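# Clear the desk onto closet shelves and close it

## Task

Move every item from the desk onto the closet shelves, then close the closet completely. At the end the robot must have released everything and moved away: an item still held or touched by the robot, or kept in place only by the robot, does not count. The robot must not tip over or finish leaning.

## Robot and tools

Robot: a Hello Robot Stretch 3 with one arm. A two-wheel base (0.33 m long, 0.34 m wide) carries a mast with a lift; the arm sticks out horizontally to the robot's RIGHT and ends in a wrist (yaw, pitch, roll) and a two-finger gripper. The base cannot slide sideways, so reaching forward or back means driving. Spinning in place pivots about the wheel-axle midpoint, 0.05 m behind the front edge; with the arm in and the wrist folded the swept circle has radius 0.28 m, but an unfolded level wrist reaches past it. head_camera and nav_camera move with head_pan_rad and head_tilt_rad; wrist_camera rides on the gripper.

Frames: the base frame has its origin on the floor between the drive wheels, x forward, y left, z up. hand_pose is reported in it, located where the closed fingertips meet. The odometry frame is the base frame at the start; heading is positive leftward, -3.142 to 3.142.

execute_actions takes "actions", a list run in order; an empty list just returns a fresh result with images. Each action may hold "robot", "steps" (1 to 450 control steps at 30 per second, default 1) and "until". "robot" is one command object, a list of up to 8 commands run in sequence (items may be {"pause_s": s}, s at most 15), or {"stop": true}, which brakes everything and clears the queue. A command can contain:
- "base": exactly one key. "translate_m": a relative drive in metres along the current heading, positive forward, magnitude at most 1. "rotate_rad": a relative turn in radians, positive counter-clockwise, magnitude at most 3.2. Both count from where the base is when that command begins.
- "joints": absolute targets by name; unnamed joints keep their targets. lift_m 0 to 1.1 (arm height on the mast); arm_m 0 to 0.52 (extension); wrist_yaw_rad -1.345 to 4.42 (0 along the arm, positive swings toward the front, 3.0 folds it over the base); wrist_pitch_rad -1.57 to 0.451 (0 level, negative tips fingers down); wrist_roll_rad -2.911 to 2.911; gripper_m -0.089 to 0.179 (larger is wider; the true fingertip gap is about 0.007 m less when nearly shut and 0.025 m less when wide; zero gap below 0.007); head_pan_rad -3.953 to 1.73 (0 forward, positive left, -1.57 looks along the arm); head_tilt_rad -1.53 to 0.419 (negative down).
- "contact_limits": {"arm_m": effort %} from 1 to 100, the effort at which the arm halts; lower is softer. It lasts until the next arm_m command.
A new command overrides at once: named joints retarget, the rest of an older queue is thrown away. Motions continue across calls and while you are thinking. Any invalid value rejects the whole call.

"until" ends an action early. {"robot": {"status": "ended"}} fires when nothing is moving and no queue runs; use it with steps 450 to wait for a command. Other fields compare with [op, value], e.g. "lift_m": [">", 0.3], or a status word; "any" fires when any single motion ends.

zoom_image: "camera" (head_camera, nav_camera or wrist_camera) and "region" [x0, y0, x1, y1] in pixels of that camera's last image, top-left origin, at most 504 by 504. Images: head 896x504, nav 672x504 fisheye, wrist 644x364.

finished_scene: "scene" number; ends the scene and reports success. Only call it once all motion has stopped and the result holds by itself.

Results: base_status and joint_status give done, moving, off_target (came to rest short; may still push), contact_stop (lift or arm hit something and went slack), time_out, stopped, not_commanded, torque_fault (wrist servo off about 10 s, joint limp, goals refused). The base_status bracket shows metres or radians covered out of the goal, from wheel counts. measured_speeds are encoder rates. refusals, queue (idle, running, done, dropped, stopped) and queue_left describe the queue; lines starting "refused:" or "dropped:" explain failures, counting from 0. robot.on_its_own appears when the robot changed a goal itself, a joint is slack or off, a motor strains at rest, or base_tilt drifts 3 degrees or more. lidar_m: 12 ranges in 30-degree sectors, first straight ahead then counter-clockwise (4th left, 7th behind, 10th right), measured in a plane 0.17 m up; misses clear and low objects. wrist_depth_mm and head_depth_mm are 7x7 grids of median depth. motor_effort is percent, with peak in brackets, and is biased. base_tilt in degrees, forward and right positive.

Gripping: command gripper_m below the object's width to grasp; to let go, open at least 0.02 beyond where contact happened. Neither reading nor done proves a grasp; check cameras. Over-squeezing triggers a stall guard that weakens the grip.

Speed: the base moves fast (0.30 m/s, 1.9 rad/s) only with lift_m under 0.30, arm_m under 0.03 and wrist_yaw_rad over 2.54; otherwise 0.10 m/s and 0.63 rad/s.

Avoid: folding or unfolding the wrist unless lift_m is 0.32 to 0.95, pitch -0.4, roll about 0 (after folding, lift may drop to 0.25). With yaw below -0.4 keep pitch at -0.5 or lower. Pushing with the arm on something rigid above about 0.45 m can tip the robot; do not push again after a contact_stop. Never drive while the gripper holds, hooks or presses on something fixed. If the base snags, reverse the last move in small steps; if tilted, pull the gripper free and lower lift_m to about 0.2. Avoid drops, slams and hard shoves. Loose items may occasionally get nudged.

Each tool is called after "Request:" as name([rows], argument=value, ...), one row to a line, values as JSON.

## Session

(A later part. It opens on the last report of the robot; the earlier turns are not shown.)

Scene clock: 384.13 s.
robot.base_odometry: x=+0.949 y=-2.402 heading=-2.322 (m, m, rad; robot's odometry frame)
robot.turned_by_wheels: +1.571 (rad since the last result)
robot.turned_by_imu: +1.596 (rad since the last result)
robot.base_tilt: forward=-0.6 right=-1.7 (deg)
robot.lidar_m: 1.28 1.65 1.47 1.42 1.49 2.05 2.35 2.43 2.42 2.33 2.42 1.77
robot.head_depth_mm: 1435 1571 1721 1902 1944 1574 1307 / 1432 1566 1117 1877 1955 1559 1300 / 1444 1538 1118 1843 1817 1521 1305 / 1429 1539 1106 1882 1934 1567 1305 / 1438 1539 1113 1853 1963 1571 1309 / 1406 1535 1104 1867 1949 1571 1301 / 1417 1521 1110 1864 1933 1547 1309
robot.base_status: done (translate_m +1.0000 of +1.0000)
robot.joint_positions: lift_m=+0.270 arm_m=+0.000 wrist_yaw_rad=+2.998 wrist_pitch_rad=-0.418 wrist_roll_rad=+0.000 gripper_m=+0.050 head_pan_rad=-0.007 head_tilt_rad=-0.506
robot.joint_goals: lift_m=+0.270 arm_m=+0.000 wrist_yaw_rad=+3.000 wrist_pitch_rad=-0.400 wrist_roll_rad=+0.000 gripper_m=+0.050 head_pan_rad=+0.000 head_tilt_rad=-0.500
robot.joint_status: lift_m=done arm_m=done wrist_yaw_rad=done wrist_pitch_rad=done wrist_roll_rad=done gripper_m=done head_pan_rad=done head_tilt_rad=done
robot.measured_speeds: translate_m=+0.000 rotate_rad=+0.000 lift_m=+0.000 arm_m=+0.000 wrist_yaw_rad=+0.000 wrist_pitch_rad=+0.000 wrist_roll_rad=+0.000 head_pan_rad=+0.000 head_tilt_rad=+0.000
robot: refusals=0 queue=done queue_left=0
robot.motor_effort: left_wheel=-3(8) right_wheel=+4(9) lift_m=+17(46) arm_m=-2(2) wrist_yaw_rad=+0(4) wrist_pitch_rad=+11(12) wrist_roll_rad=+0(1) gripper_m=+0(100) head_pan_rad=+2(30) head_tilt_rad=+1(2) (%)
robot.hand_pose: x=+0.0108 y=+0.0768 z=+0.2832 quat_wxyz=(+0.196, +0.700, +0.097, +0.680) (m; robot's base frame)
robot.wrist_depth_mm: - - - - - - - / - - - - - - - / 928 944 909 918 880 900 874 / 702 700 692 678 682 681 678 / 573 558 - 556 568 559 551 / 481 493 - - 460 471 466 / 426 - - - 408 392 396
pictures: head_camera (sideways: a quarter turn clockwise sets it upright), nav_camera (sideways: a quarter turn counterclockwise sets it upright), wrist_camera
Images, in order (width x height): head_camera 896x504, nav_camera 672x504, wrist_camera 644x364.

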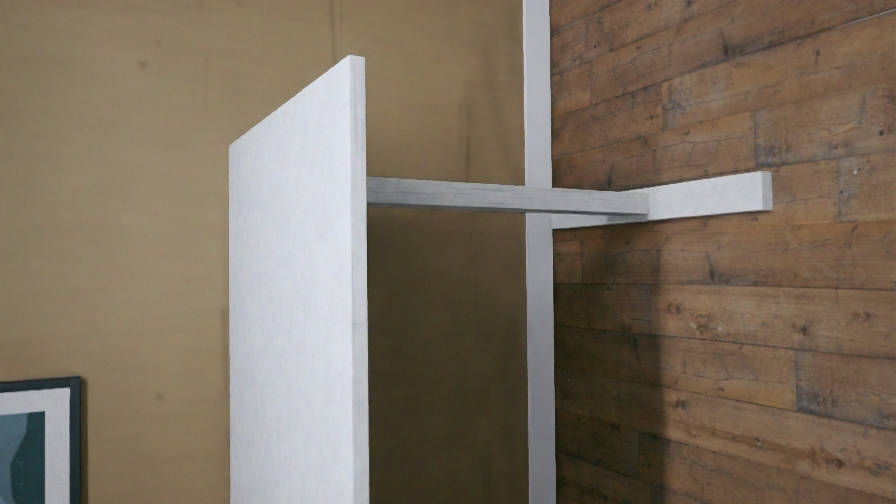

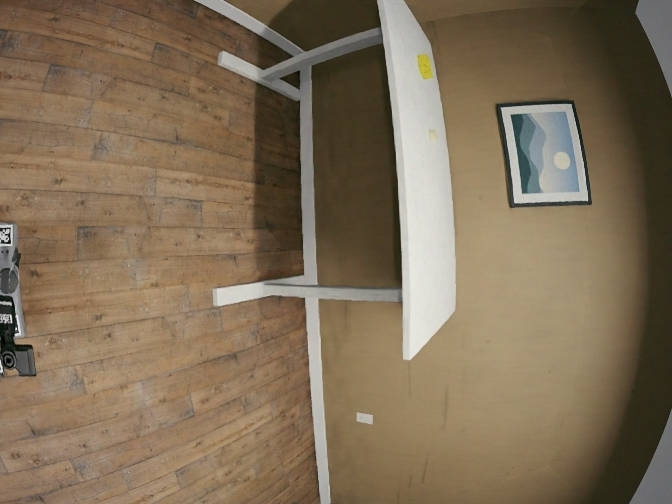

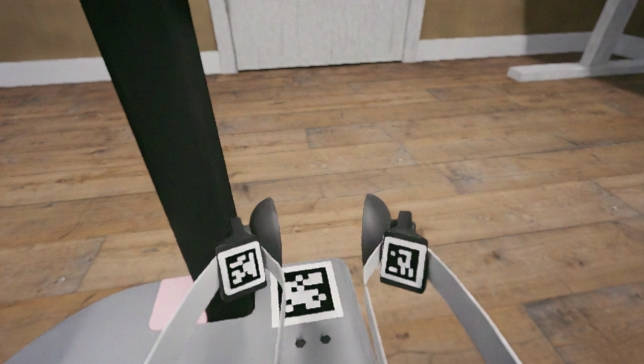

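Request:
execute_actions([
  {"robot":[{"base":{"translate_m":0.33},"joints":{"lift_m":0.4}},{"base":{"rotate_rad":0.785},"joints":{"lift_m":0.9}},{"base":{"translate_m":0.5},"joints":{"lift_m":1.05}},{"base":{"rotate_rad":0.76},"joints":{"head_pan_rad":-1.3,"head_tilt_rad":-0.65}},{"joints":{"wrist_yaw_rad":0,"wrist_pitch_rad":-0.3,"gripper_m":0.15}}],"steps":450,"until":{"robot":{"status":"ended"}}},
])

Scene clock: 405.97 s.
robot.base_odometry: x=+0.740 y=-3.132 heading=-1.537 (m, m, rad; robot's odometry frame)
robot.turned_by_wheels: +0.785 (rad since the last result)
robot.turned_by_imu: +0.796 (rad since the last result)
robot.base_tilt: forward=-0.6 right=-1.7 (deg)
robot.lidar_m: 0.93 1.06 1.06 1.24 2.24 3.07 3.10 2.68 2.04 0.77 1.04 1.04
robot.head_depth_mm: 947 1012 1042 695 523 420 356 / 1021 1099 1036 696 523 421 378 / 1109 1194 1039 696 523 421 1282 / 1199 1304 1034 695 523 459 1303 / 1198 1286 1035 695 524 1349 1312 / 1102 1177 1194 696 563 1542 1272 / 1022 1091 1130 693 1340 1447 1307
robot.base_status: moving (translate_m +0.4885 of +0.5000)
robot.joint_positions: lift_m=+1.050 arm_m=+0.000 wrist_yaw_rad=+2.998 wrist_pitch_rad=-0.418 wrist_roll_rad=+0.000 gripper_m=+0.050 head_pan_rad=-0.007 head_tilt_rad=-0.505
robot.joint_goals: lift_m=+1.050 arm_m=+0.000 wrist_yaw_rad=+3.000 wrist_pitch_rad=-0.400 wrist_roll_rad=+0.000 gripper_m=+0.050 head_pan_rad=+0.000 head_tilt_rad=-0.500
robot.joint_status: lift_m=done arm_m=done wrist_yaw_rad=done wrist_pitch_rad=done wrist_roll_rad=done gripper_m=done head_pan_rad=done head_tilt_rad=done
robot.measured_speeds: translate_m=+0.061 rotate_rad=+0.000 lift_m=+0.000 arm_m=+0.000 wrist_yaw_rad=+0.000 wrist_pitch_rad=+0.000 wrist_roll_rad=+0.000 head_pan_rad=+0.000 head_tilt_rad=+0.000
robot: refusals=0 queue=running queue_left=2
robot.motor_effort: left_wheel=-6(12) right_wheel=+4(10) lift_m=+43(43) arm_m=-2(1) wrist_yaw_rad=+1(0) wrist_pitch_rad=+10(10) wrist_roll_rad=+0(1) gripper_m=+0(0) head_pan_rad=+3(2) head_tilt_rad=+2(3) (%)
robot.hand_pose: x=+0.0108 y=+0.0769 z=+1.0623 quat_wxyz=(+0.196, +0.700, +0.097, +0.680) (m; robot's base frame)
robot.wrist_depth_mm: - - - - - 891 763 / - - - - - 952 837 / - - - - - - 883 / - - - - - - 931 / - - - - - - - / - - - - - - - / - - - - - - -
pictures: head_camera (sideways: a quarter turn clockwise sets it upright), nav_camera (sideways: a quarter turn counterclockwise sets it upright), wrist_camera
Images, in order (width x height): head_camera 896x504, nav_camera 672x504, wrist_camera 644x364.

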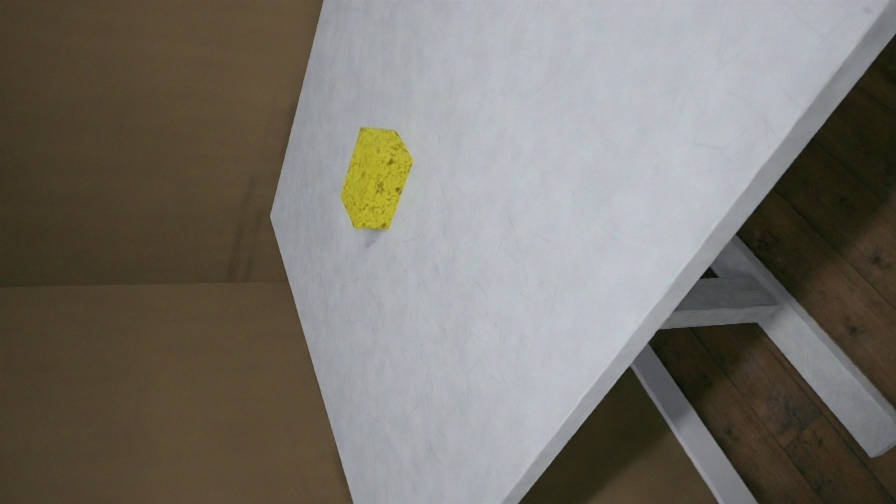

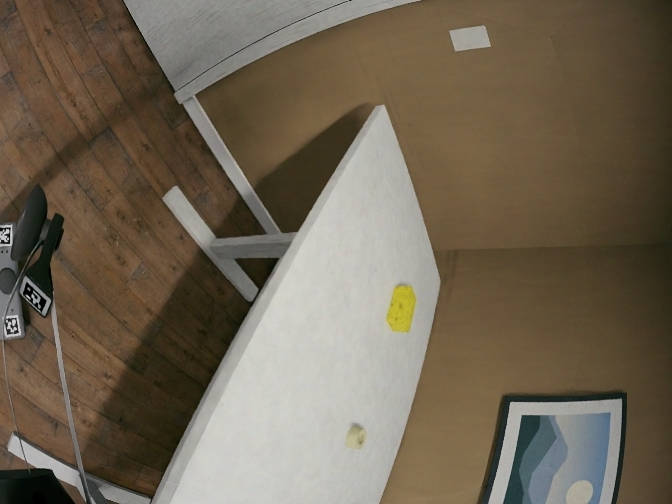

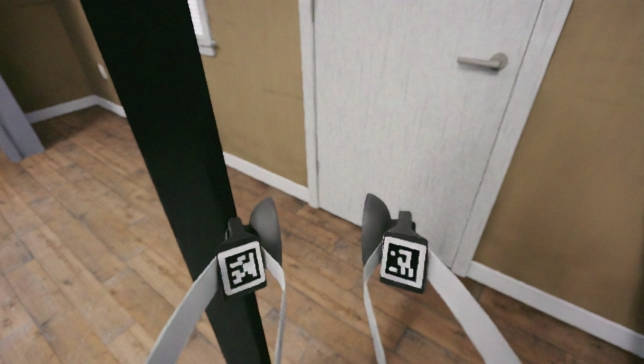

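Request:
execute_actions([
  {"steps":300,"until":{"robot":{"status":"ended"}}},
])

Scene clock: 411.50 s.
robot.base_odometry: x=+0.740 y=-3.143 heading=-0.778 (m, m, rad; robot's odometry frame)
robot.turned_by_wheels: +0.760 (rad since the last result)
robot.turned_by_imu: +0.762 (rad since the last result)
robot.base_tilt: forward=-0.5 right=-1.7 (deg)
robot.lidar_m: 1.05 1.10 1.51 2.99 3.15 2.80 2.69 1.48 0.77 1.03 1.06 0.92
robot.head_depth_mm: 828 906 - 621 - - 1178 / 848 920 736 577 448 374 1211 / 867 949 769 539 448 383 1215 / 888 957 735 557 446 392 1219 / 911 980 736 556 446 403 1210 / 930 1001 737 553 445 402 1213 / 952 1013 732 556 447 1309 1214
robot.base_status: done (rotate_rad +0.7598 of +0.7600)
robot.joint_positions: lift_m=+1.050 arm_m=+0.000 wrist_yaw_rad=+0.003 wrist_pitch_rad=-0.320 wrist_roll_rad=+0.000 gripper_m=+0.150 head_pan_rad=-1.293 head_tilt_rad=-0.642
robot.joint_goals: lift_m=+1.050 arm_m=+0.000 wrist_yaw_rad=+0.000 wrist_pitch_rad=-0.300 wrist_roll_rad=+0.000 gripper_m=+0.150 head_pan_rad=-1.300 head_tilt_rad=-0.650
robot.joint_status: lift_m=done arm_m=done wrist_yaw_rad=done wrist_pitch_rad=done wrist_roll_rad=done gripper_m=done head_pan_rad=done head_tilt_rad=done
robot.measured_speeds: translate_m=+0.000 rotate_rad=+0.000 lift_m=+0.000 arm_m=+0.000 wrist_yaw_rad=+0.000 wrist_pitch_rad=+0.000 wrist_roll_rad=+0.000 head_pan_rad=+0.000 head_tilt_rad=+0.000
robot: refusals=0 queue=done queue_left=0
robot.motor_effort: left_wheel=-4(8) right_wheel=+3(10) lift_m=+43(42) arm_m=-2(1) wrist_yaw_rad=-2(3) wrist_pitch_rad=+11(12) wrist_roll_rad=-1(1) gripper_m=+0(98) head_pan_rad=-3(27) head_tilt_rad=-3(13) (%)
robot.hand_pose: x=-0.0208 y=-0.3810 z=+1.0848 quat_wxyz=(+0.699, +0.114, -0.698, -0.112) (m; robot's base frame)
robot.wrist_depth_mm: 680 685 687 697 693 687 697 / 736 733 753 758 742 752 759 / 706 696 710 695 666 662 692 / 502 493 491 488 482 470 477 / 385 400 387 380 374 387 370 / 315 - 313 314 309 286 300 / 273 264 262 260 259 258 256
pictures: head_camera (sideways: a quarter turn clockwise sets it upright), nav_camera (sideways: a quarter turn counterclockwise sets it upright), wrist_camera
Images, in order (width x height): head_camera 896x504, nav_camera 672x504, wrist_camera 644x364.

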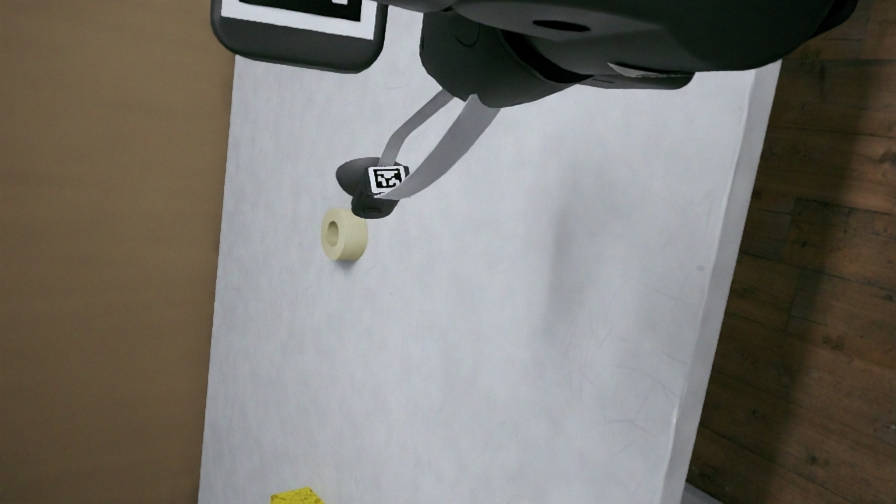

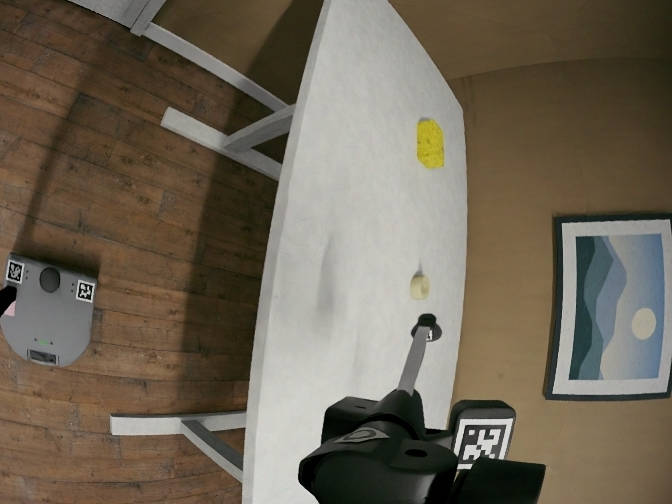

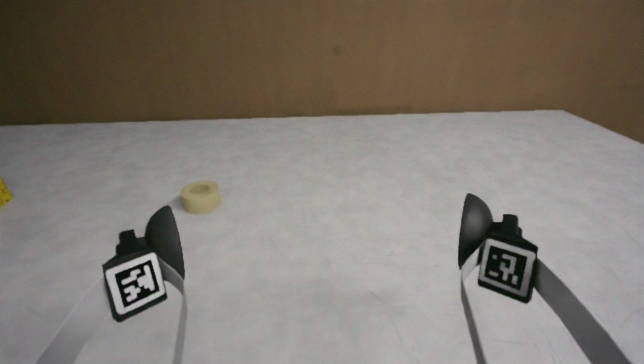

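Request:
execute_actions([
  {"robot":[{"base":{"translate_m":0.155},"joints":{"lift_m":0.935,"arm_m":0.06,"gripper_m":0.12}}],"steps":300,"until":{"robot":{"status":"ended"}}},
])

Scene clock: 416.80 s.
robot.base_odometry: x=+0.851 y=-3.252 heading=-0.778 (m, m, rad; robot's odometry frame)
robot.turned_by_wheels: +0.000 (rad since the last result)
robot.turned_by_imu: +0.002 (rad since the last result)
robot.base_tilt: forward=-0.5 right=-1.7 (deg)
robot.lidar_m: 0.90 0.93 1.26 3.00 3.13 2.97 2.84 0.87 0.90 1.03 0.80 0.81
robot.head_depth_mm: 829 900 734 598 - - 1193 / 849 924 736 577 466 374 1196 / 864 946 737 578 448 374 1218 / 884 955 735 556 447 382 1214 / 909 978 739 556 447 392 1215 / 936 1002 672 556 446 402 1214 / 958 1021 683 554 447 1170 1202
robot.base_status: done (translate_m +0.1550 of +0.1550)
robot.joint_positions: lift_m=+0.935 arm_m=+0.060 wrist_yaw_rad=+0.002 wrist_pitch_rad=-0.319 wrist_roll_rad=+0.000 gripper_m=+0.120 head_pan_rad=-1.293 head_tilt_rad=-0.642
robot.joint_goals: lift_m=+0.935 arm_m=+0.060 wrist_yaw_rad=+0.000 wrist_pitch_rad=-0.300 wrist_roll_rad=+0.000 gripper_m=+0.120 head_pan_rad=-1.300 head_tilt_rad=-0.650
robot.joint_status: lift_m=done arm_m=done wrist_yaw_rad=done wrist_pitch_rad=done wrist_roll_rad=done gripper_m=done head_pan_rad=done head_tilt_rad=done
robot.measured_speeds: translate_m=+0.000 rotate_rad=+0.000 lift_m=+0.000 arm_m=+0.000 wrist_yaw_rad=+0.000 wrist_pitch_rad=+0.000 wrist_roll_rad=+0.000 head_pan_rad=+0.000 head_tilt_rad=+0.000
robot: refusals=0 queue=done queue_left=0
robot.motor_effort: left_wheel=-4(5) right_wheel=+3(7) lift_m=+17(41) arm_m=+3(1) wrist_yaw_rad=-2(3) wrist_pitch_rad=+11(11) wrist_roll_rad=-1(1) gripper_m=+0(97) head_pan_rad=-2(1) head_tilt_rad=-2(3) (%)
robot.hand_pose: x=-0.0210 y=-0.4404 z=+0.9709 quat_wxyz=(+0.699, +0.113, -0.698, -0.112) (m; robot's base frame)
robot.wrist_depth_mm: 624 630 630 642 639 644 670 / 640 651 636 631 593 589 581 / 353 384 374 337 366 353 351 / 270 269 263 264 258 254 254 / 207 211 204 202 200 198 199 / 169 173 167 164 164 159 162 / 142 141 140 140 139 138 137
pictures: head_camera (sideways: a quarter turn clockwise sets it upright), nav_camera (sideways: a quarter turn counterclockwise sets it upright), wrist_camera
Images, in order (width x height): head_camera 896x504, nav_camera 672x504, wrist_camera 644x364.

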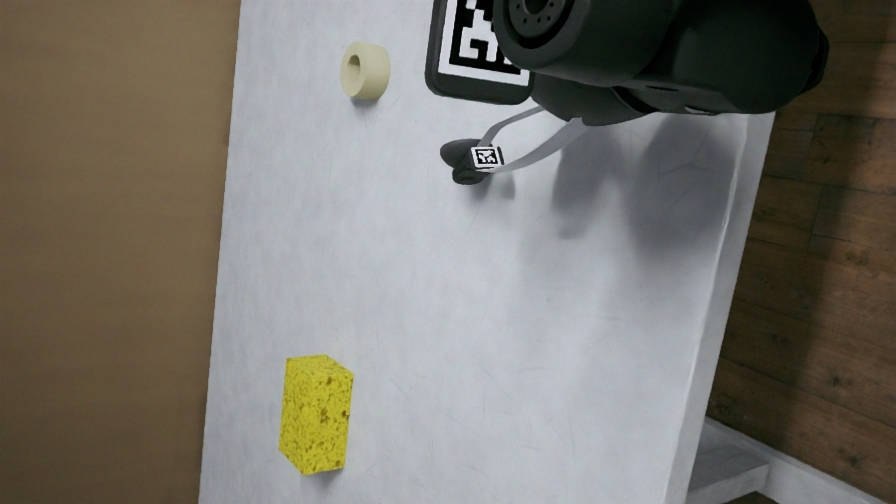

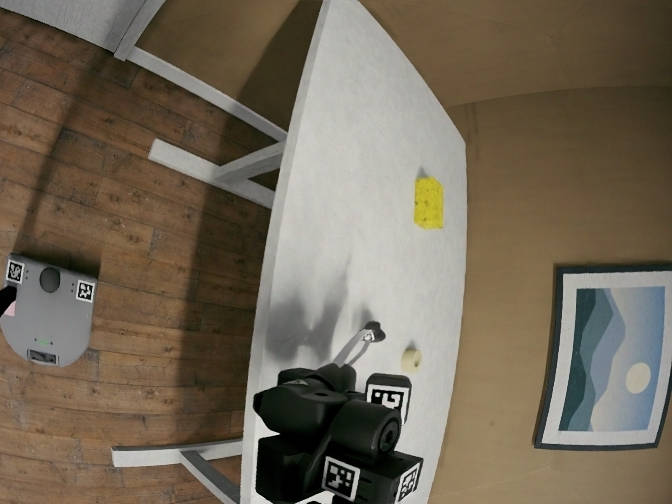

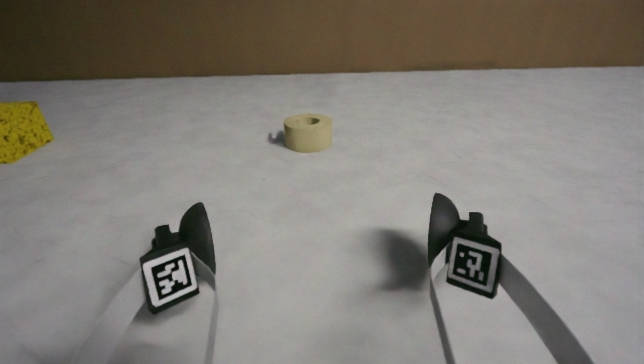

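Request:
execute_actions([
  {"robot":[{"joints":{"arm_m":0.215,"lift_m":0.93},"base":{"translate_m":0.01}}],"steps":300,"until":{"robot":{"status":"ended"}}},
])

Scene clock: 421.00 s.
robot.base_odometry: x=+0.858 y=-3.259 heading=-0.778 (m, m, rad; robot's odometry frame)
robot.turned_by_wheels: +0.000 (rad since the last result)
robot.turned_by_imu: +0.001 (rad since the last result)
robot.base_tilt: forward=-0.6 right=-1.7 (deg)
robot.lidar_m: 0.89 0.93 1.24 3.00 3.14 2.98 2.86 0.88 0.91 1.03 0.80 0.82
robot.head_depth_mm: 829 904 831 - 435 373 1192 / 846 923 772 538 448 374 1216 / 867 945 737 557 447 374 1211 / 887 954 734 554 446 383 1214 / 908 980 734 554 447 391 1212 / 927 1006 666 555 446 401 1214 / 954 1014 702 556 446 1165 1201
robot.base_status: done (translate_m +0.0100 of +0.0100)
robot.joint_positions: lift_m=+0.931 arm_m=+0.215 wrist_yaw_rad=+0.001 wrist_pitch_rad=-0.315 wrist_roll_rad=+0.000 gripper_m=+0.120 head_pan_rad=-1.293 head_tilt_rad=-0.642
robot.joint_goals: lift_m=+0.930 arm_m=+0.215 wrist_yaw_rad=+0.000 wrist_pitch_rad=-0.300 wrist_roll_rad=+0.000 gripper_m=+0.120 head_pan_rad=-1.300 head_tilt_rad=-0.650
robot.joint_status: lift_m=done arm_m=done wrist_yaw_rad=done wrist_pitch_rad=done wrist_roll_rad=done gripper_m=done head_pan_rad=done head_tilt_rad=done
robot.measured_speeds: translate_m=+0.000 rotate_rad=+0.000 lift_m=+0.000 arm_m=+0.000 wrist_yaw_rad=+0.000 wrist_pitch_rad=+0.000 wrist_roll_rad=+0.000 head_pan_rad=+0.000 head_tilt_rad=+0.000
robot: refusals=0 queue=done queue_left=0
robot.motor_effort: left_wheel=-4(6) right_wheel=+3(9) lift_m=+16(18) arm_m=+4(5) wrist_yaw_rad=-2(2) wrist_pitch_rad=+9(11) wrist_roll_rad=-1(1) gripper_m=+0(0) head_pan_rad=-2(2) head_tilt_rad=-3(3) (%)
robot.hand_pose: x=-0.0212 y=-0.5958 z=+0.9670 quat_wxyz=(+0.699, +0.112, -0.698, -0.111) (m; robot's base frame)
robot.wrist_depth_mm: 492 497 487 504 503 496 504 / 514 518 516 530 518 525 528 / 375 371 363 362 350 349 342 / 261 260 258 250 251 248 244 / 202 208 197 173 195 192 190 / 162 169 161 160 158 153 157 / 141 136 136 136 135 133 133
pictures: head_camera (sideways: a quarter turn clockwise sets it upright), nav_camera (sideways: a quarter turn counterclockwise sets it upright), wrist_camera
Images, in order (width x height): head_camera 896x504, nav_camera 672x504, wrist_camera 644x364.

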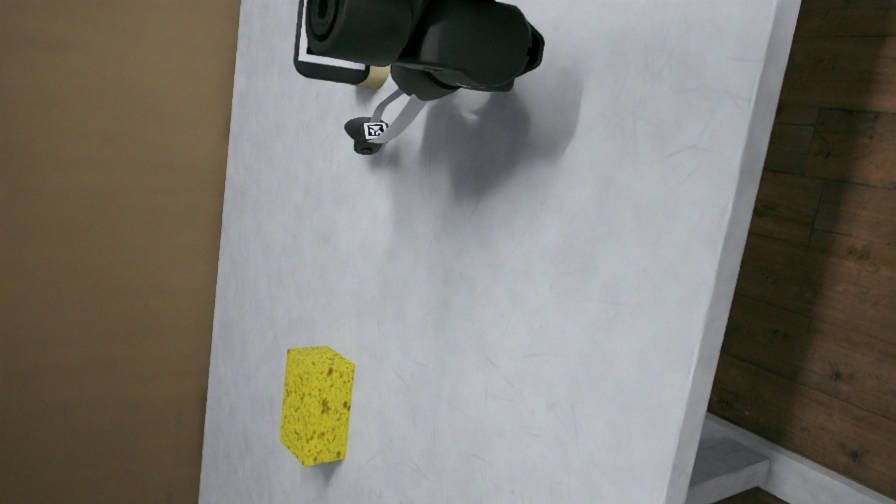

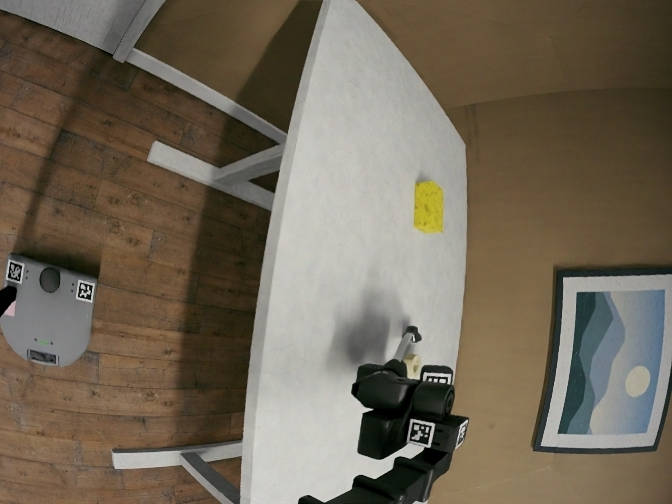

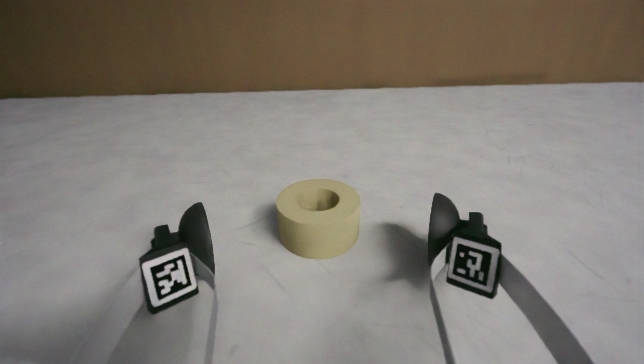

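Request:
execute_actions([
  {"robot":[{"joints":{"arm_m":0.225}},{"joints":{"gripper_m":0.02}},{"pause_s":0.5},{"joints":{"lift_m":1.0}}],"steps":300,"until":{"robot":{"status":"ended"}}},
])

Scene clock: 426.73 s.
robot.base_odometry: x=+0.858 y=-3.259 heading=-0.778 (m, m, rad; robot's odometry frame)
robot.turned_by_wheels: +0.000 (rad since the last result)
robot.turned_by_imu: +0.001 (rad since the last result)
robot.base_tilt: forward=-0.5 right=-1.7 (deg)
robot.lidar_m: 0.88 0.93 1.24 2.99 3.12 2.98 2.86 0.88 0.91 1.03 0.80 0.82
robot.head_depth_mm: 830 885 - 537 447 374 1197 / 845 923 716 555 447 374 1213 / 869 946 732 557 446 374 1215 / 883 952 732 555 446 382 1217 / 908 980 731 556 446 392 1217 / 929 1002 670 555 446 402 1218 / 950 1013 702 555 447 1171 1208
robot.base_status: done (translate_m +0.0100 of +0.0100)
robot.joint_positions: lift_m=+1.000 arm_m=+0.225 wrist_yaw_rad=+0.002 wrist_pitch_rad=-0.316 wrist_roll_rad=+0.000 gripper_m=+0.021 head_pan_rad=-1.293 head_tilt_rad=-0.642
robot.joint_goals: lift_m=+1.000 arm_m=+0.225 wrist_yaw_rad=+0.000 wrist_pitch_rad=-0.300 wrist_roll_rad=+0.000 gripper_m=+0.020 head_pan_rad=-1.300 head_tilt_rad=-0.650
robot.joint_status: lift_m=done arm_m=done wrist_yaw_rad=done wrist_pitch_rad=done wrist_roll_rad=done gripper_m=done head_pan_rad=done head_tilt_rad=done
robot.measured_speeds: translate_m=+0.000 rotate_rad=+0.000 lift_m=+0.000 arm_m=+0.000 wrist_yaw_rad=+0.000 wrist_pitch_rad=+0.000 wrist_roll_rad=+0.000 head_pan_rad=+0.000 head_tilt_rad=+0.000
robot: refusals=0 queue=done queue_left=0
robot.motor_effort: left_wheel=-3(4) right_wheel=+2(3) lift_m=+42(47) arm_m=+3(4) wrist_yaw_rad=-2(1) wrist_pitch_rad=+9(9) wrist_roll_rad=-1(1) gripper_m=-12(98) head_pan_rad=-2(1) head_tilt_rad=-2(5) (%)
robot.hand_pose: x=-0.0211 y=-0.6057 z=+1.0357 quat_wxyz=(+0.699, +0.112, -0.698, -0.111) (m; robot's base frame)
robot.wrist_depth_mm: 470 489 483 484 491 489 501 / 519 512 527 526 531 548 547 / 542 536 550 555 550 542 532 / 405 400 394 391 382 385 374 / 310 304 308 165 306 294 293 / 249 249 242 236 237 244 240 / 212 212 209 208 208 207 204
pictures: head_camera (sideways: a quarter turn clockwise sets it upright), nav_camera (sideways: a quarter turn counterclockwise sets it upright), wrist_camera
Images, in order (width x height): head_camera 896x504, nav_camera 672x504, wrist_camera 644x364.

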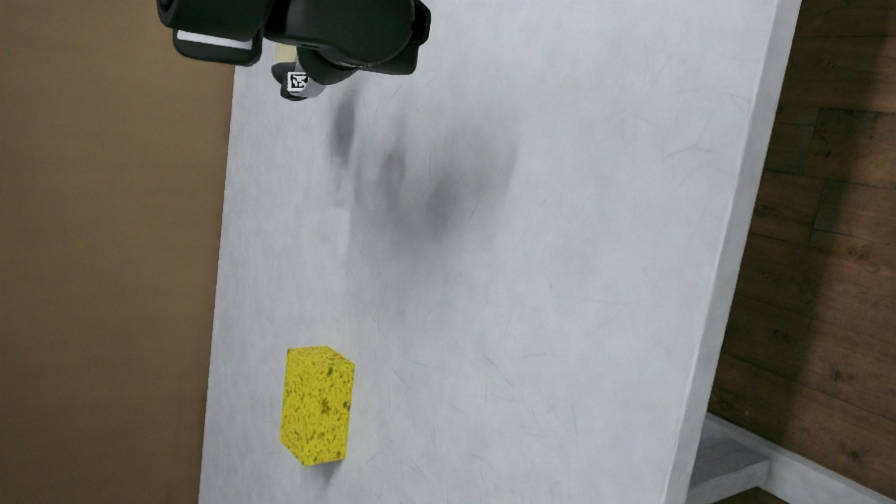

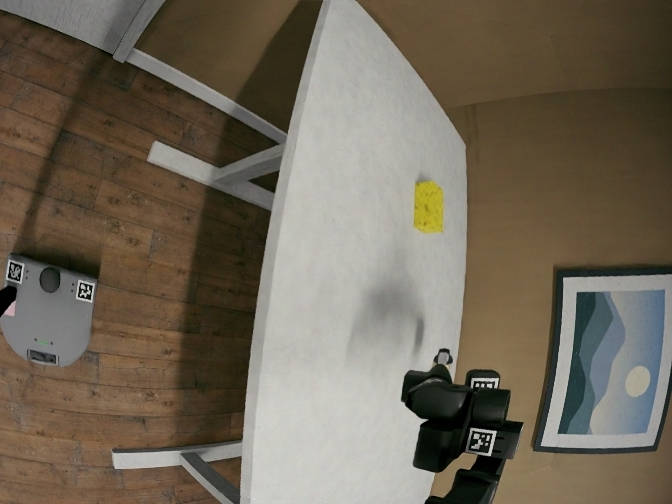

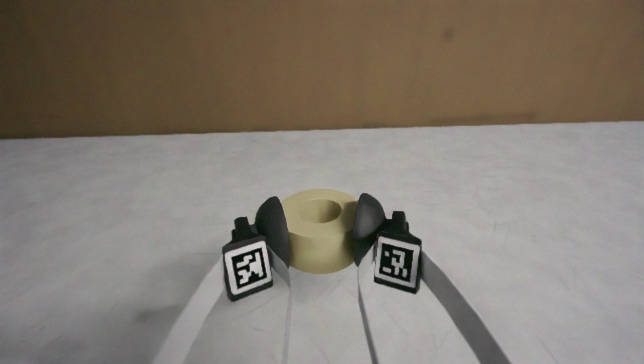

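Request:
execute_actions([
  {"robot":[{"joints":{"lift_m":1.03,"arm_m":0}},{"joints":{"wrist_yaw_rad":2.3}},{"base":{"rotate_rad":1.62},"joints":{"head_pan_rad":0,"head_tilt_rad":-0.4}},{"base":{"translate_m":1.0},"joints":{"lift_m":0.9}},{"base":{"translate_m":1.0}}],"steps":450,"until":{"robot":{"status":"ended"}}},
  {"steps":450,"until":{"robot":{"status":"ended"}}},
])

Scene clock: 461.43 s.
robot.base_odometry: x=+2.189 y=-1.767 heading=+0.842 (m, m, rad; robot's odometry frame)
robot.turned_by_wheels: +1.620 (rad since the last result)
robot.turned_by_imu: +1.646 (rad since the last result)
robot.base_tilt: forward=-0.8 right=-1.1 (deg)
robot.lidar_m: 1.00 1.17 1.54 2.76 2.92 2.65 2.67 1.36 1.03 1.01 1.07 1.03
robot.head_depth_mm: 822 882 949 1055 1925 1671 1405 / 818 879 947 1029 1116 1224 1318 / 1426 1525 1600 1736 1235 1262 1324 / 1437 1525 1653 1787 1964 1714 1391 / 1449 1544 1647 1818 1968 1711 1409 / 1447 1554 1656 1822 1977 1712 1402 / 1446 1543 1653 1819 1992 1706 1401
robot.base_status: moving (translate_m +1.0000 of +1.0000)
robot.joint_positions: lift_m=+0.900 arm_m=+0.000 wrist_yaw_rad=+2.297 wrist_pitch_rad=-0.317 wrist_roll_rad=+0.000 gripper_m=+0.021 head_pan_rad=-0.007 head_tilt_rad=-0.408
robot.joint_goals: lift_m=+0.900 arm_m=+0.000 wrist_yaw_rad=+2.300 wrist_pitch_rad=-0.300 wrist_roll_rad=+0.000 gripper_m=+0.020 head_pan_rad=+0.000 head_tilt_rad=-0.400
robot.joint_status: lift_m=done arm_m=done wrist_yaw_rad=done wrist_pitch_rad=done wrist_roll_rad=done gripper_m=done head_pan_rad=done head_tilt_rad=done
robot.measured_speeds: translate_m=+0.006 rotate_rad=+0.000 lift_m=+0.000 arm_m=+0.000 wrist_yaw_rad=+0.000 wrist_pitch_rad=+0.000 wrist_roll_rad=+0.000 head_pan_rad=+0.000 head_tilt_rad=+0.000
robot: refusals=0 queue=running queue_left=0
robot.motor_effort: left_wheel=-4(9) right_wheel=+4(8) lift_m=+17(45) arm_m=-2(2) wrist_yaw_rad=+1(1) wrist_pitch_rad=+10(10) wrist_roll_rad=-1(0) gripper_m=-12(12) head_pan_rad=+2(27) head_tilt_rad=+2(15) (%)
robot.hand_pose: x=+0.1551 y=+0.0114 z=+0.9365 quat_wxyz=(+0.388, +0.682, -0.184, +0.591) (m; robot's base frame)
robot.wrist_depth_mm: - - - - - - - / - - - - - - - / - - - - - - - / - - - - - - 846 / - - - 164 - - 796 / - - - - - - 844 / - - - - - - 881
pictures: head_camera (sideways: a quarter turn clockwise sets it upright), nav_camera (sideways: a quarter turn counterclockwise sets it upright), wrist_camera
Images, in order (width x height): head_camera 896x504, nav_camera 672x504, wrist_camera 644x364.

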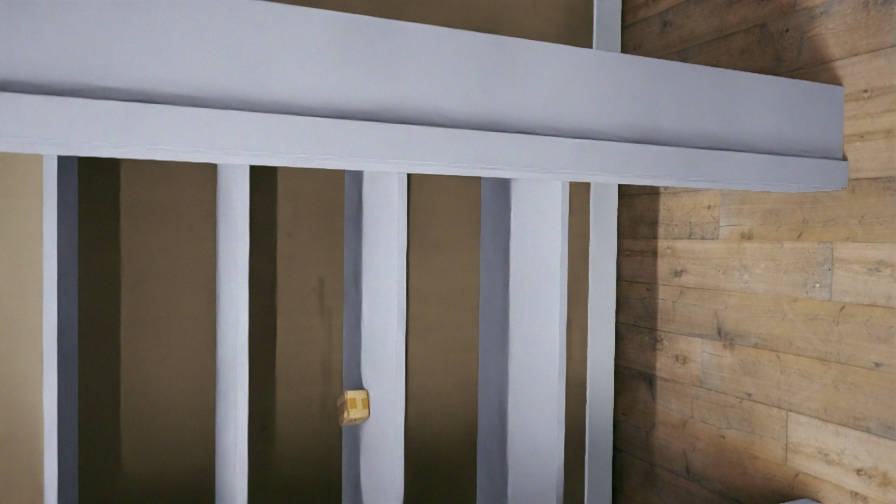

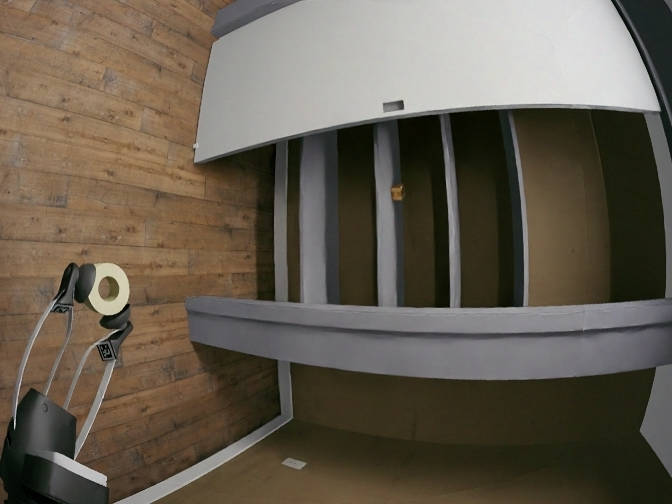

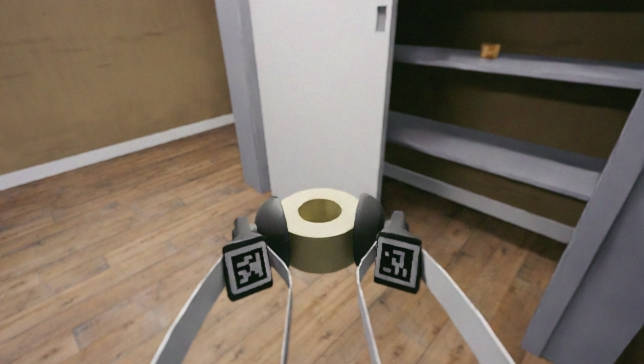

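Request:
execute_actions([
  {"robot":[{"base":{"translate_m":0.65}},{"base":{"rotate_rad":1.53}},{"base":{"translate_m":0.15},"joints":{"head_pan_rad":-1.57,"head_tilt_rad":-0.5}},{"joints":{"wrist_yaw_rad":1.6,"lift_m":0.95}},{"joints":{"wrist_pitch_rad":-1.3}},{"joints":{"wrist_yaw_rad":0}},{"joints":{"wrist_pitch_rad":-0.3}},{"joints":{"lift_m":0.88,"arm_m":0.1}}],"steps":450,"until":{"robot":{"status":"ended"}}},
  {"steps":200,"until":{"robot":{"status":"ended"}}},
])

Scene clock: 486.93 s.
robot.base_odometry: x=+2.514 y=-1.177 heading=+2.372 (m, m, rad; robot's odometry frame)
robot.turned_by_wheels: +1.530 (rad since the last result)
robot.turned_by_imu: +1.543 (rad since the last result)
robot.base_tilt: forward=-0.6 right=-1.7 (deg)
robot.lidar_m: 2.57 2.69 3.74 3.27 1.66 1.24 1.20 0.48 0.46 1.10 0.52 0.55
robot.head_depth_mm: 907 952 1072 945 1108 - - / 913 950 1079 943 1037 - - / 916 952 1082 943 977 - - / 912 956 1084 940 788 - 1299 / 916 956 1078 941 1239 1064 1325 / 917 958 1086 919 1233 1053 1312 / 910 958 1089 945 1241 1058 1319
robot.base_status: done (translate_m +0.1500 of +0.1500)
robot.joint_positions: lift_m=+0.880 arm_m=+0.100 wrist_yaw_rad=+0.002 wrist_pitch_rad=-0.321 wrist_roll_rad=+0.000 gripper_m=+0.021 head_pan_rad=-1.563 head_tilt_rad=-0.494
robot.joint_goals: lift_m=+0.880 arm_m=+0.100 wrist_yaw_rad=+0.000 wrist_pitch_rad=-0.300 wrist_roll_rad=+0.000 gripper_m=+0.020 head_pan_rad=-1.570 head_tilt_rad=-0.500
robot.joint_status: lift_m=done arm_m=done wrist_yaw_rad=done wrist_pitch_rad=done wrist_roll_rad=done gripper_m=done head_pan_rad=done head_tilt_rad=done
robot.measured_speeds: translate_m=+0.000 rotate_rad=+0.000 lift_m=+0.000 arm_m=+0.000 wrist_yaw_rad=+0.000 wrist_pitch_rad=+0.000 wrist_roll_rad=+0.000 head_pan_rad=+0.000 head_tilt_rad=+0.000
robot: refusals=0 queue=done queue_left=0
robot.motor_effort: left_wheel=-4(9) right_wheel=+4(8) lift_m=+17(43) arm_m=+3(2) wrist_yaw_rad=-2(5) wrist_pitch_rad=+12(14) wrist_roll_rad=-1(0) gripper_m=-12(12) head_pan_rad=-1(28) head_tilt_rad=-3(7) (%)
robot.hand_pose: x=-0.0210 y=-0.4801 z=+0.9154 quat_wxyz=(+0.698, +0.114, -0.698, -0.113) (m; robot's base frame)
robot.wrist_depth_mm: 656 670 661 659 651 630 422 / 714 722 701 705 702 641 430 / 535 541 521 530 519 511 435 / 442 434 429 393 415 414 391 / 897 914 910 164 879 654 422 / 706 728 690 689 666 638 433 / 609 613 611 604 610 582 426
pictures: head_camera (sideways: a quarter turn clockwise sets it upright), nav_camera (sideways: a quarter turn counterclockwise sets it upright), wrist_camera
Images, in order (width x height): head_camera 896x504, nav_camera 672x504, wrist_camera 644x364.

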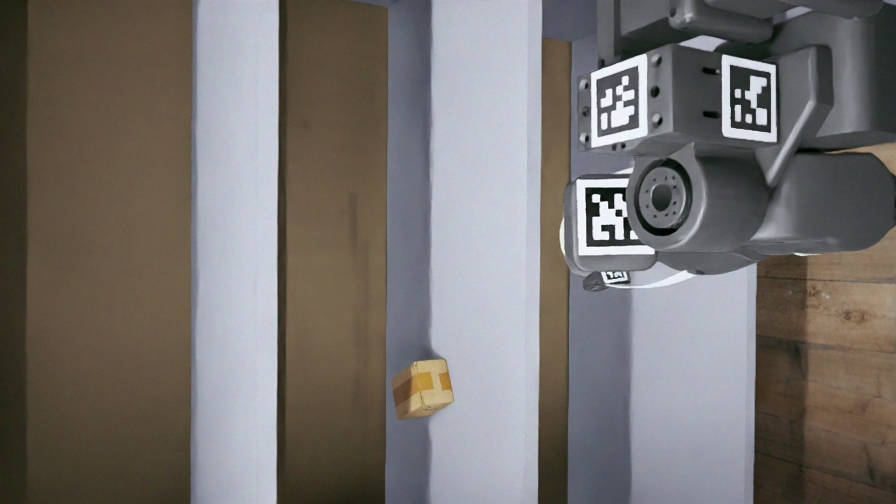

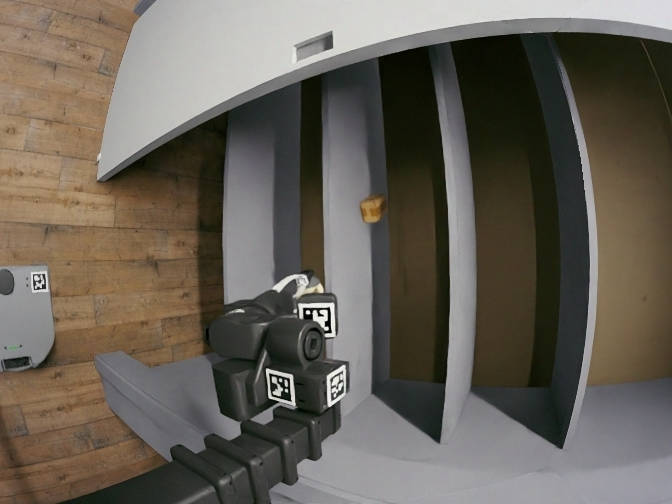

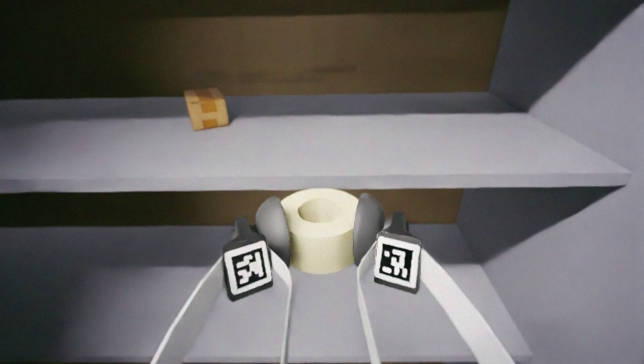

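Request:
execute_actions([
  {"robot":[{"base":{"translate_m":0.05}},{"joints":{"arm_m":0.46}},{"joints":{"lift_m":0.825}},{"joints":{"gripper_m":0.12}},{"joints":{"lift_m":0.86}},{"joints":{"arm_m":0}}],"steps":450,"until":{"robot":{"status":"ended"}}},
])

Scene clock: 504.40 s.
robot.base_odometry: x=+2.479 y=-1.143 heading=+2.372 (m, m, rad; robot's odometry frame)
robot.turned_by_wheels: +0.000 (rad since the last result)
robot.turned_by_imu: +0.002 (rad since the last result)
robot.base_tilt: forward=-0.5 right=-1.7 (deg)
robot.lidar_m: 2.52 2.64 3.68 3.37 1.74 1.29 1.25 0.49 0.50 1.10 0.49 0.55
robot.head_depth_mm: 913 954 1079 942 1198 1058 1315 / 912 950 1077 938 1212 1088 1355 / 913 956 1086 939 1205 1060 - / 909 959 1084 940 1239 1056 - / 915 954 1083 931 1237 1084 1321 / 917 953 1084 929 1243 1065 1322 / 920 964 1089 940 1242 1055 1317
robot.base_status: done (translate_m +0.0500 of +0.0500)
robot.joint_positions: lift_m=+0.860 arm_m=+0.000 wrist_yaw_rad=+0.002 wrist_pitch_rad=-0.319 wrist_roll_rad=+0.000 gripper_m=+0.120 head_pan_rad=-1.563 head_tilt_rad=-0.494
robot.joint_goals: lift_m=+0.860 arm_m=+0.000 wrist_yaw_rad=+0.000 wrist_pitch_rad=-0.300 wrist_roll_rad=+0.000 gripper_m=+0.120 head_pan_rad=-1.570 head_tilt_rad=-0.500
robot.joint_status: lift_m=done arm_m=done wrist_yaw_rad=done wrist_pitch_rad=done wrist_roll_rad=done gripper_m=done head_pan_rad=done head_tilt_rad=done
robot.measured_speeds: translate_m=+0.000 rotate_rad=+0.000 lift_m=+0.000 arm_m=+0.000 wrist_yaw_rad=+0.000 wrist_pitch_rad=+0.000 wrist_roll_rad=+0.000 head_pan_rad=+0.000 head_tilt_rad=+0.000
robot: refusals=0 queue=done queue_left=0
robot.motor_effort: left_wheel=-4(6) right_wheel=+3(8) lift_m=+42(47) arm_m=-2(2) wrist_yaw_rad=-2(2) wrist_pitch_rad=+11(12) wrist_roll_rad=+0(1) gripper_m=+1(98) head_pan_rad=-3(2) head_tilt_rad=-3(3) (%)
robot.hand_pose: x=-0.0211 y=-0.3810 z=+0.8949 quat_wxyz=(+0.698, +0.113, -0.698, -0.112) (m; robot's base frame)
robot.wrist_depth_mm: 752 738 734 756 763 708 481 / 787 797 767 770 766 672 478 / 528 536 505 507 502 497 458 / 955 976 977 984 981 742 480 / 836 886 845 866 812 689 483 / 706 738 682 673 684 647 480 / - - - - - 742 454
pictures: head_camera (sideways: a quarter turn clockwise sets it upright), nav_camera (sideways: a quarter turn counterclockwise sets it upright), wrist_camera
Images, in order (width x height): head_camera 896x504, nav_camera 672x504, wrist_camera 644x364.

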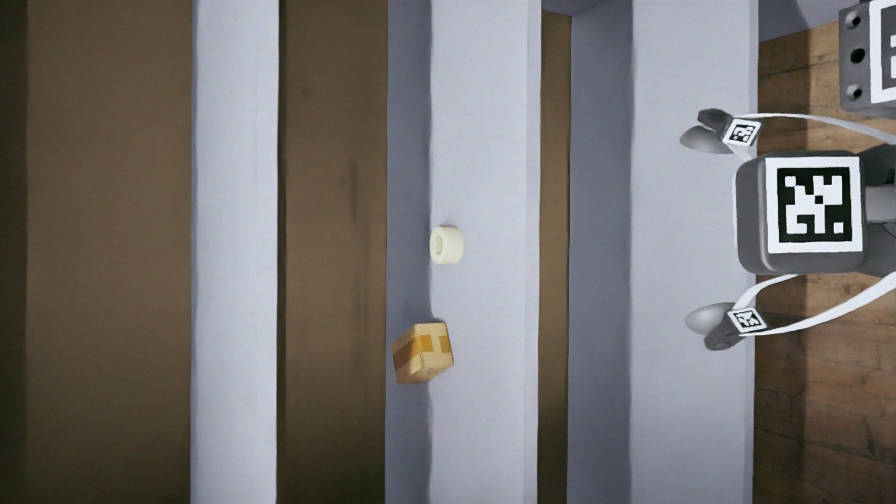

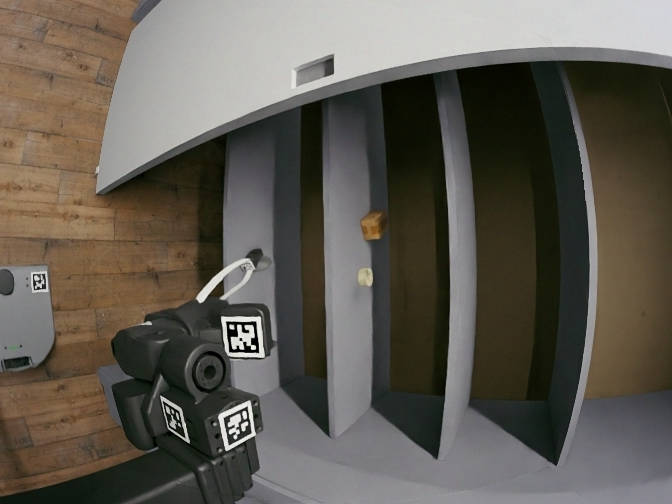

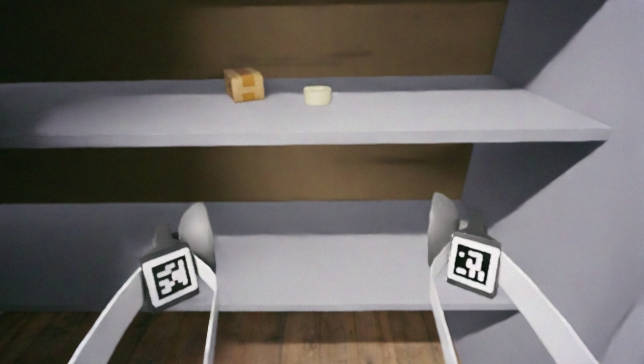

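Request:
execute_actions([
  {"robot":[{"joints":{"gripper_m":0.05,"wrist_pitch_rad":-1.3,"lift_m":0.9}},{"joints":{"wrist_yaw_rad":1.7}},{"joints":{"wrist_pitch_rad":-0.4}},{"joints":{"wrist_yaw_rad":3.0,"head_pan_rad":0}},{"base":{"rotate_rad":1.62},"joints":{"lift_m":0.35}},{"joints":{"lift_m":0.27}},{"base":{"translate_m":1.0}},{"base":{"translate_m":1.0}}],"steps":450,"until":{"robot":{"status":"ended"}}},
  {"steps":300,"until":{"robot":{"status":"ended"}}},
])

Scene clock: 535.03 s.
robot.base_odometry: x=+1.159 y=-2.646 heading=-2.291 (m, m, rad; robot's odometry frame)
robot.turned_by_wheels: +1.620 (rad since the last result)
robot.turned_by_imu: +1.645 (rad since the last result)
robot.base_tilt: forward=-0.5 right=-1.7 (deg)
robot.lidar_m: 1.68 1.41 1.08 1.06 1.15 1.70 2.36 2.54 2.73 2.69 2.19 1.33
robot.head_depth_mm: 1366 1486 1068 1785 1916 1564 1321 / 1378 1509 1070 1806 1915 1592 1320 / 1373 1500 1073 1818 1913 1575 1310 / 1389 1507 1068 1822 1944 1580 1318 / 1396 1522 1070 1856 1949 1594 1308 / 1417 1535 1066 1854 1974 1590 1305 / 1432 1534 1069 1885 1967 1576 1319
robot.base_status: done (translate_m +1.0000 of +1.0000)
robot.joint_positions: lift_m=+0.270 arm_m=+0.000 wrist_yaw_rad=+2.998 wrist_pitch_rad=-0.418 wrist_roll_rad=+0.000 gripper_m=+0.050 head_pan_rad=-0.007 head_tilt_rad=-0.495
robot.joint_goals: lift_m=+0.270 arm_m=+0.000 wrist_yaw_rad=+3.000 wrist_pitch_rad=-0.400 wrist_roll_rad=+0.000 gripper_m=+0.050 head_pan_rad=+0.000 head_tilt_rad=-0.500
robot.joint_status: lift_m=done arm_m=done wrist_yaw_rad=done wrist_pitch_rad=done wrist_roll_rad=done gripper_m=done head_pan_rad=done head_tilt_rad=done
robot.measured_speeds: translate_m=+0.000 rotate_rad=+0.000 lift_m=+0.000 arm_m=+0.000 wrist_yaw_rad=+0.000 wrist_pitch_rad=+0.000 wrist_roll_rad=+0.000 head_pan_rad=+0.000 head_tilt_rad=+0.000
robot: refusals=0 queue=done queue_left=0
robot.motor_effort: left_wheel=-4(8) right_wheel=+4(11) lift_m=+17(41) arm_m=-2(2) wrist_yaw_rad=+0(1) wrist_pitch_rad=+11(11) wrist_roll_rad=-1(1) gripper_m=+0(99) head_pan_rad=+2(28) head_tilt_rad=-4(2) (%)
robot.hand_pose: x=+0.0108 y=+0.0768 z=+0.2832 quat_wxyz=(+0.196, +0.700, +0.097, +0.680) (m; robot's base frame)
robot.wrist_depth_mm: - - 1000 - - - - / - - - - - - - / 899 941 884 886 860 882 878 / 711 695 683 692 696 679 670 / 578 580 - 560 569 540 550 / 469 484 - - 456 460 462 / 423 - - - 404 400 404
pictures: head_camera (sideways: a quarter turn clockwise sets it upright), nav_camera (sideways: a quarter turn counterclockwise sets it upright), wrist_camera
Images, in order (width x height): head_camera 896x504, nav_camera 672x504, wrist_camera 644x364.

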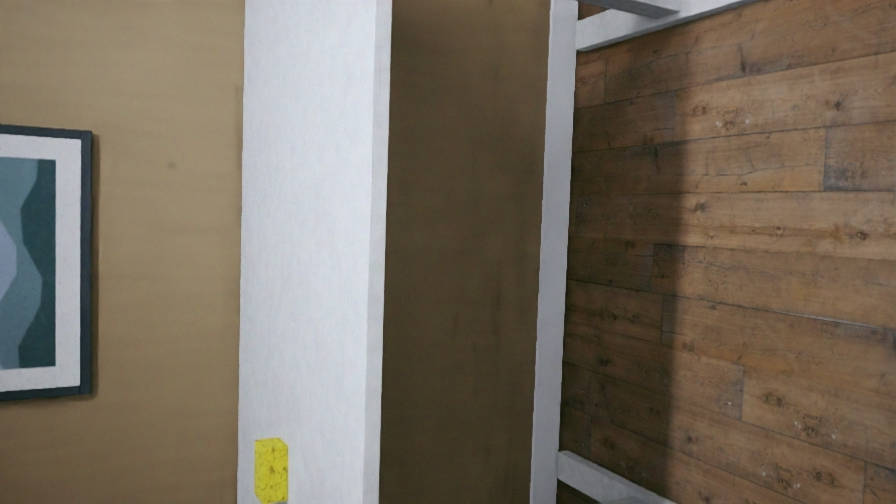

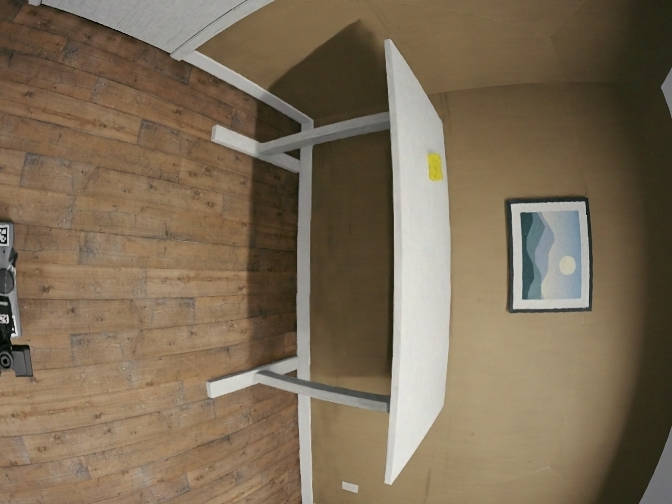

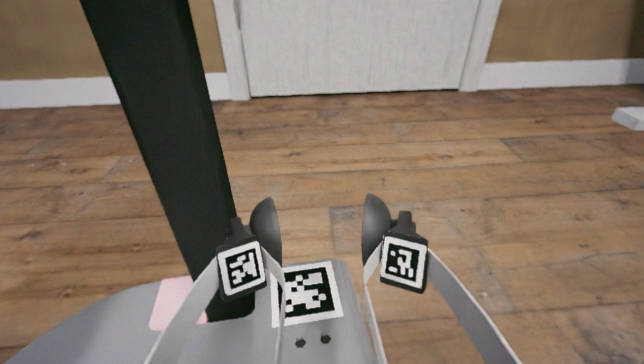

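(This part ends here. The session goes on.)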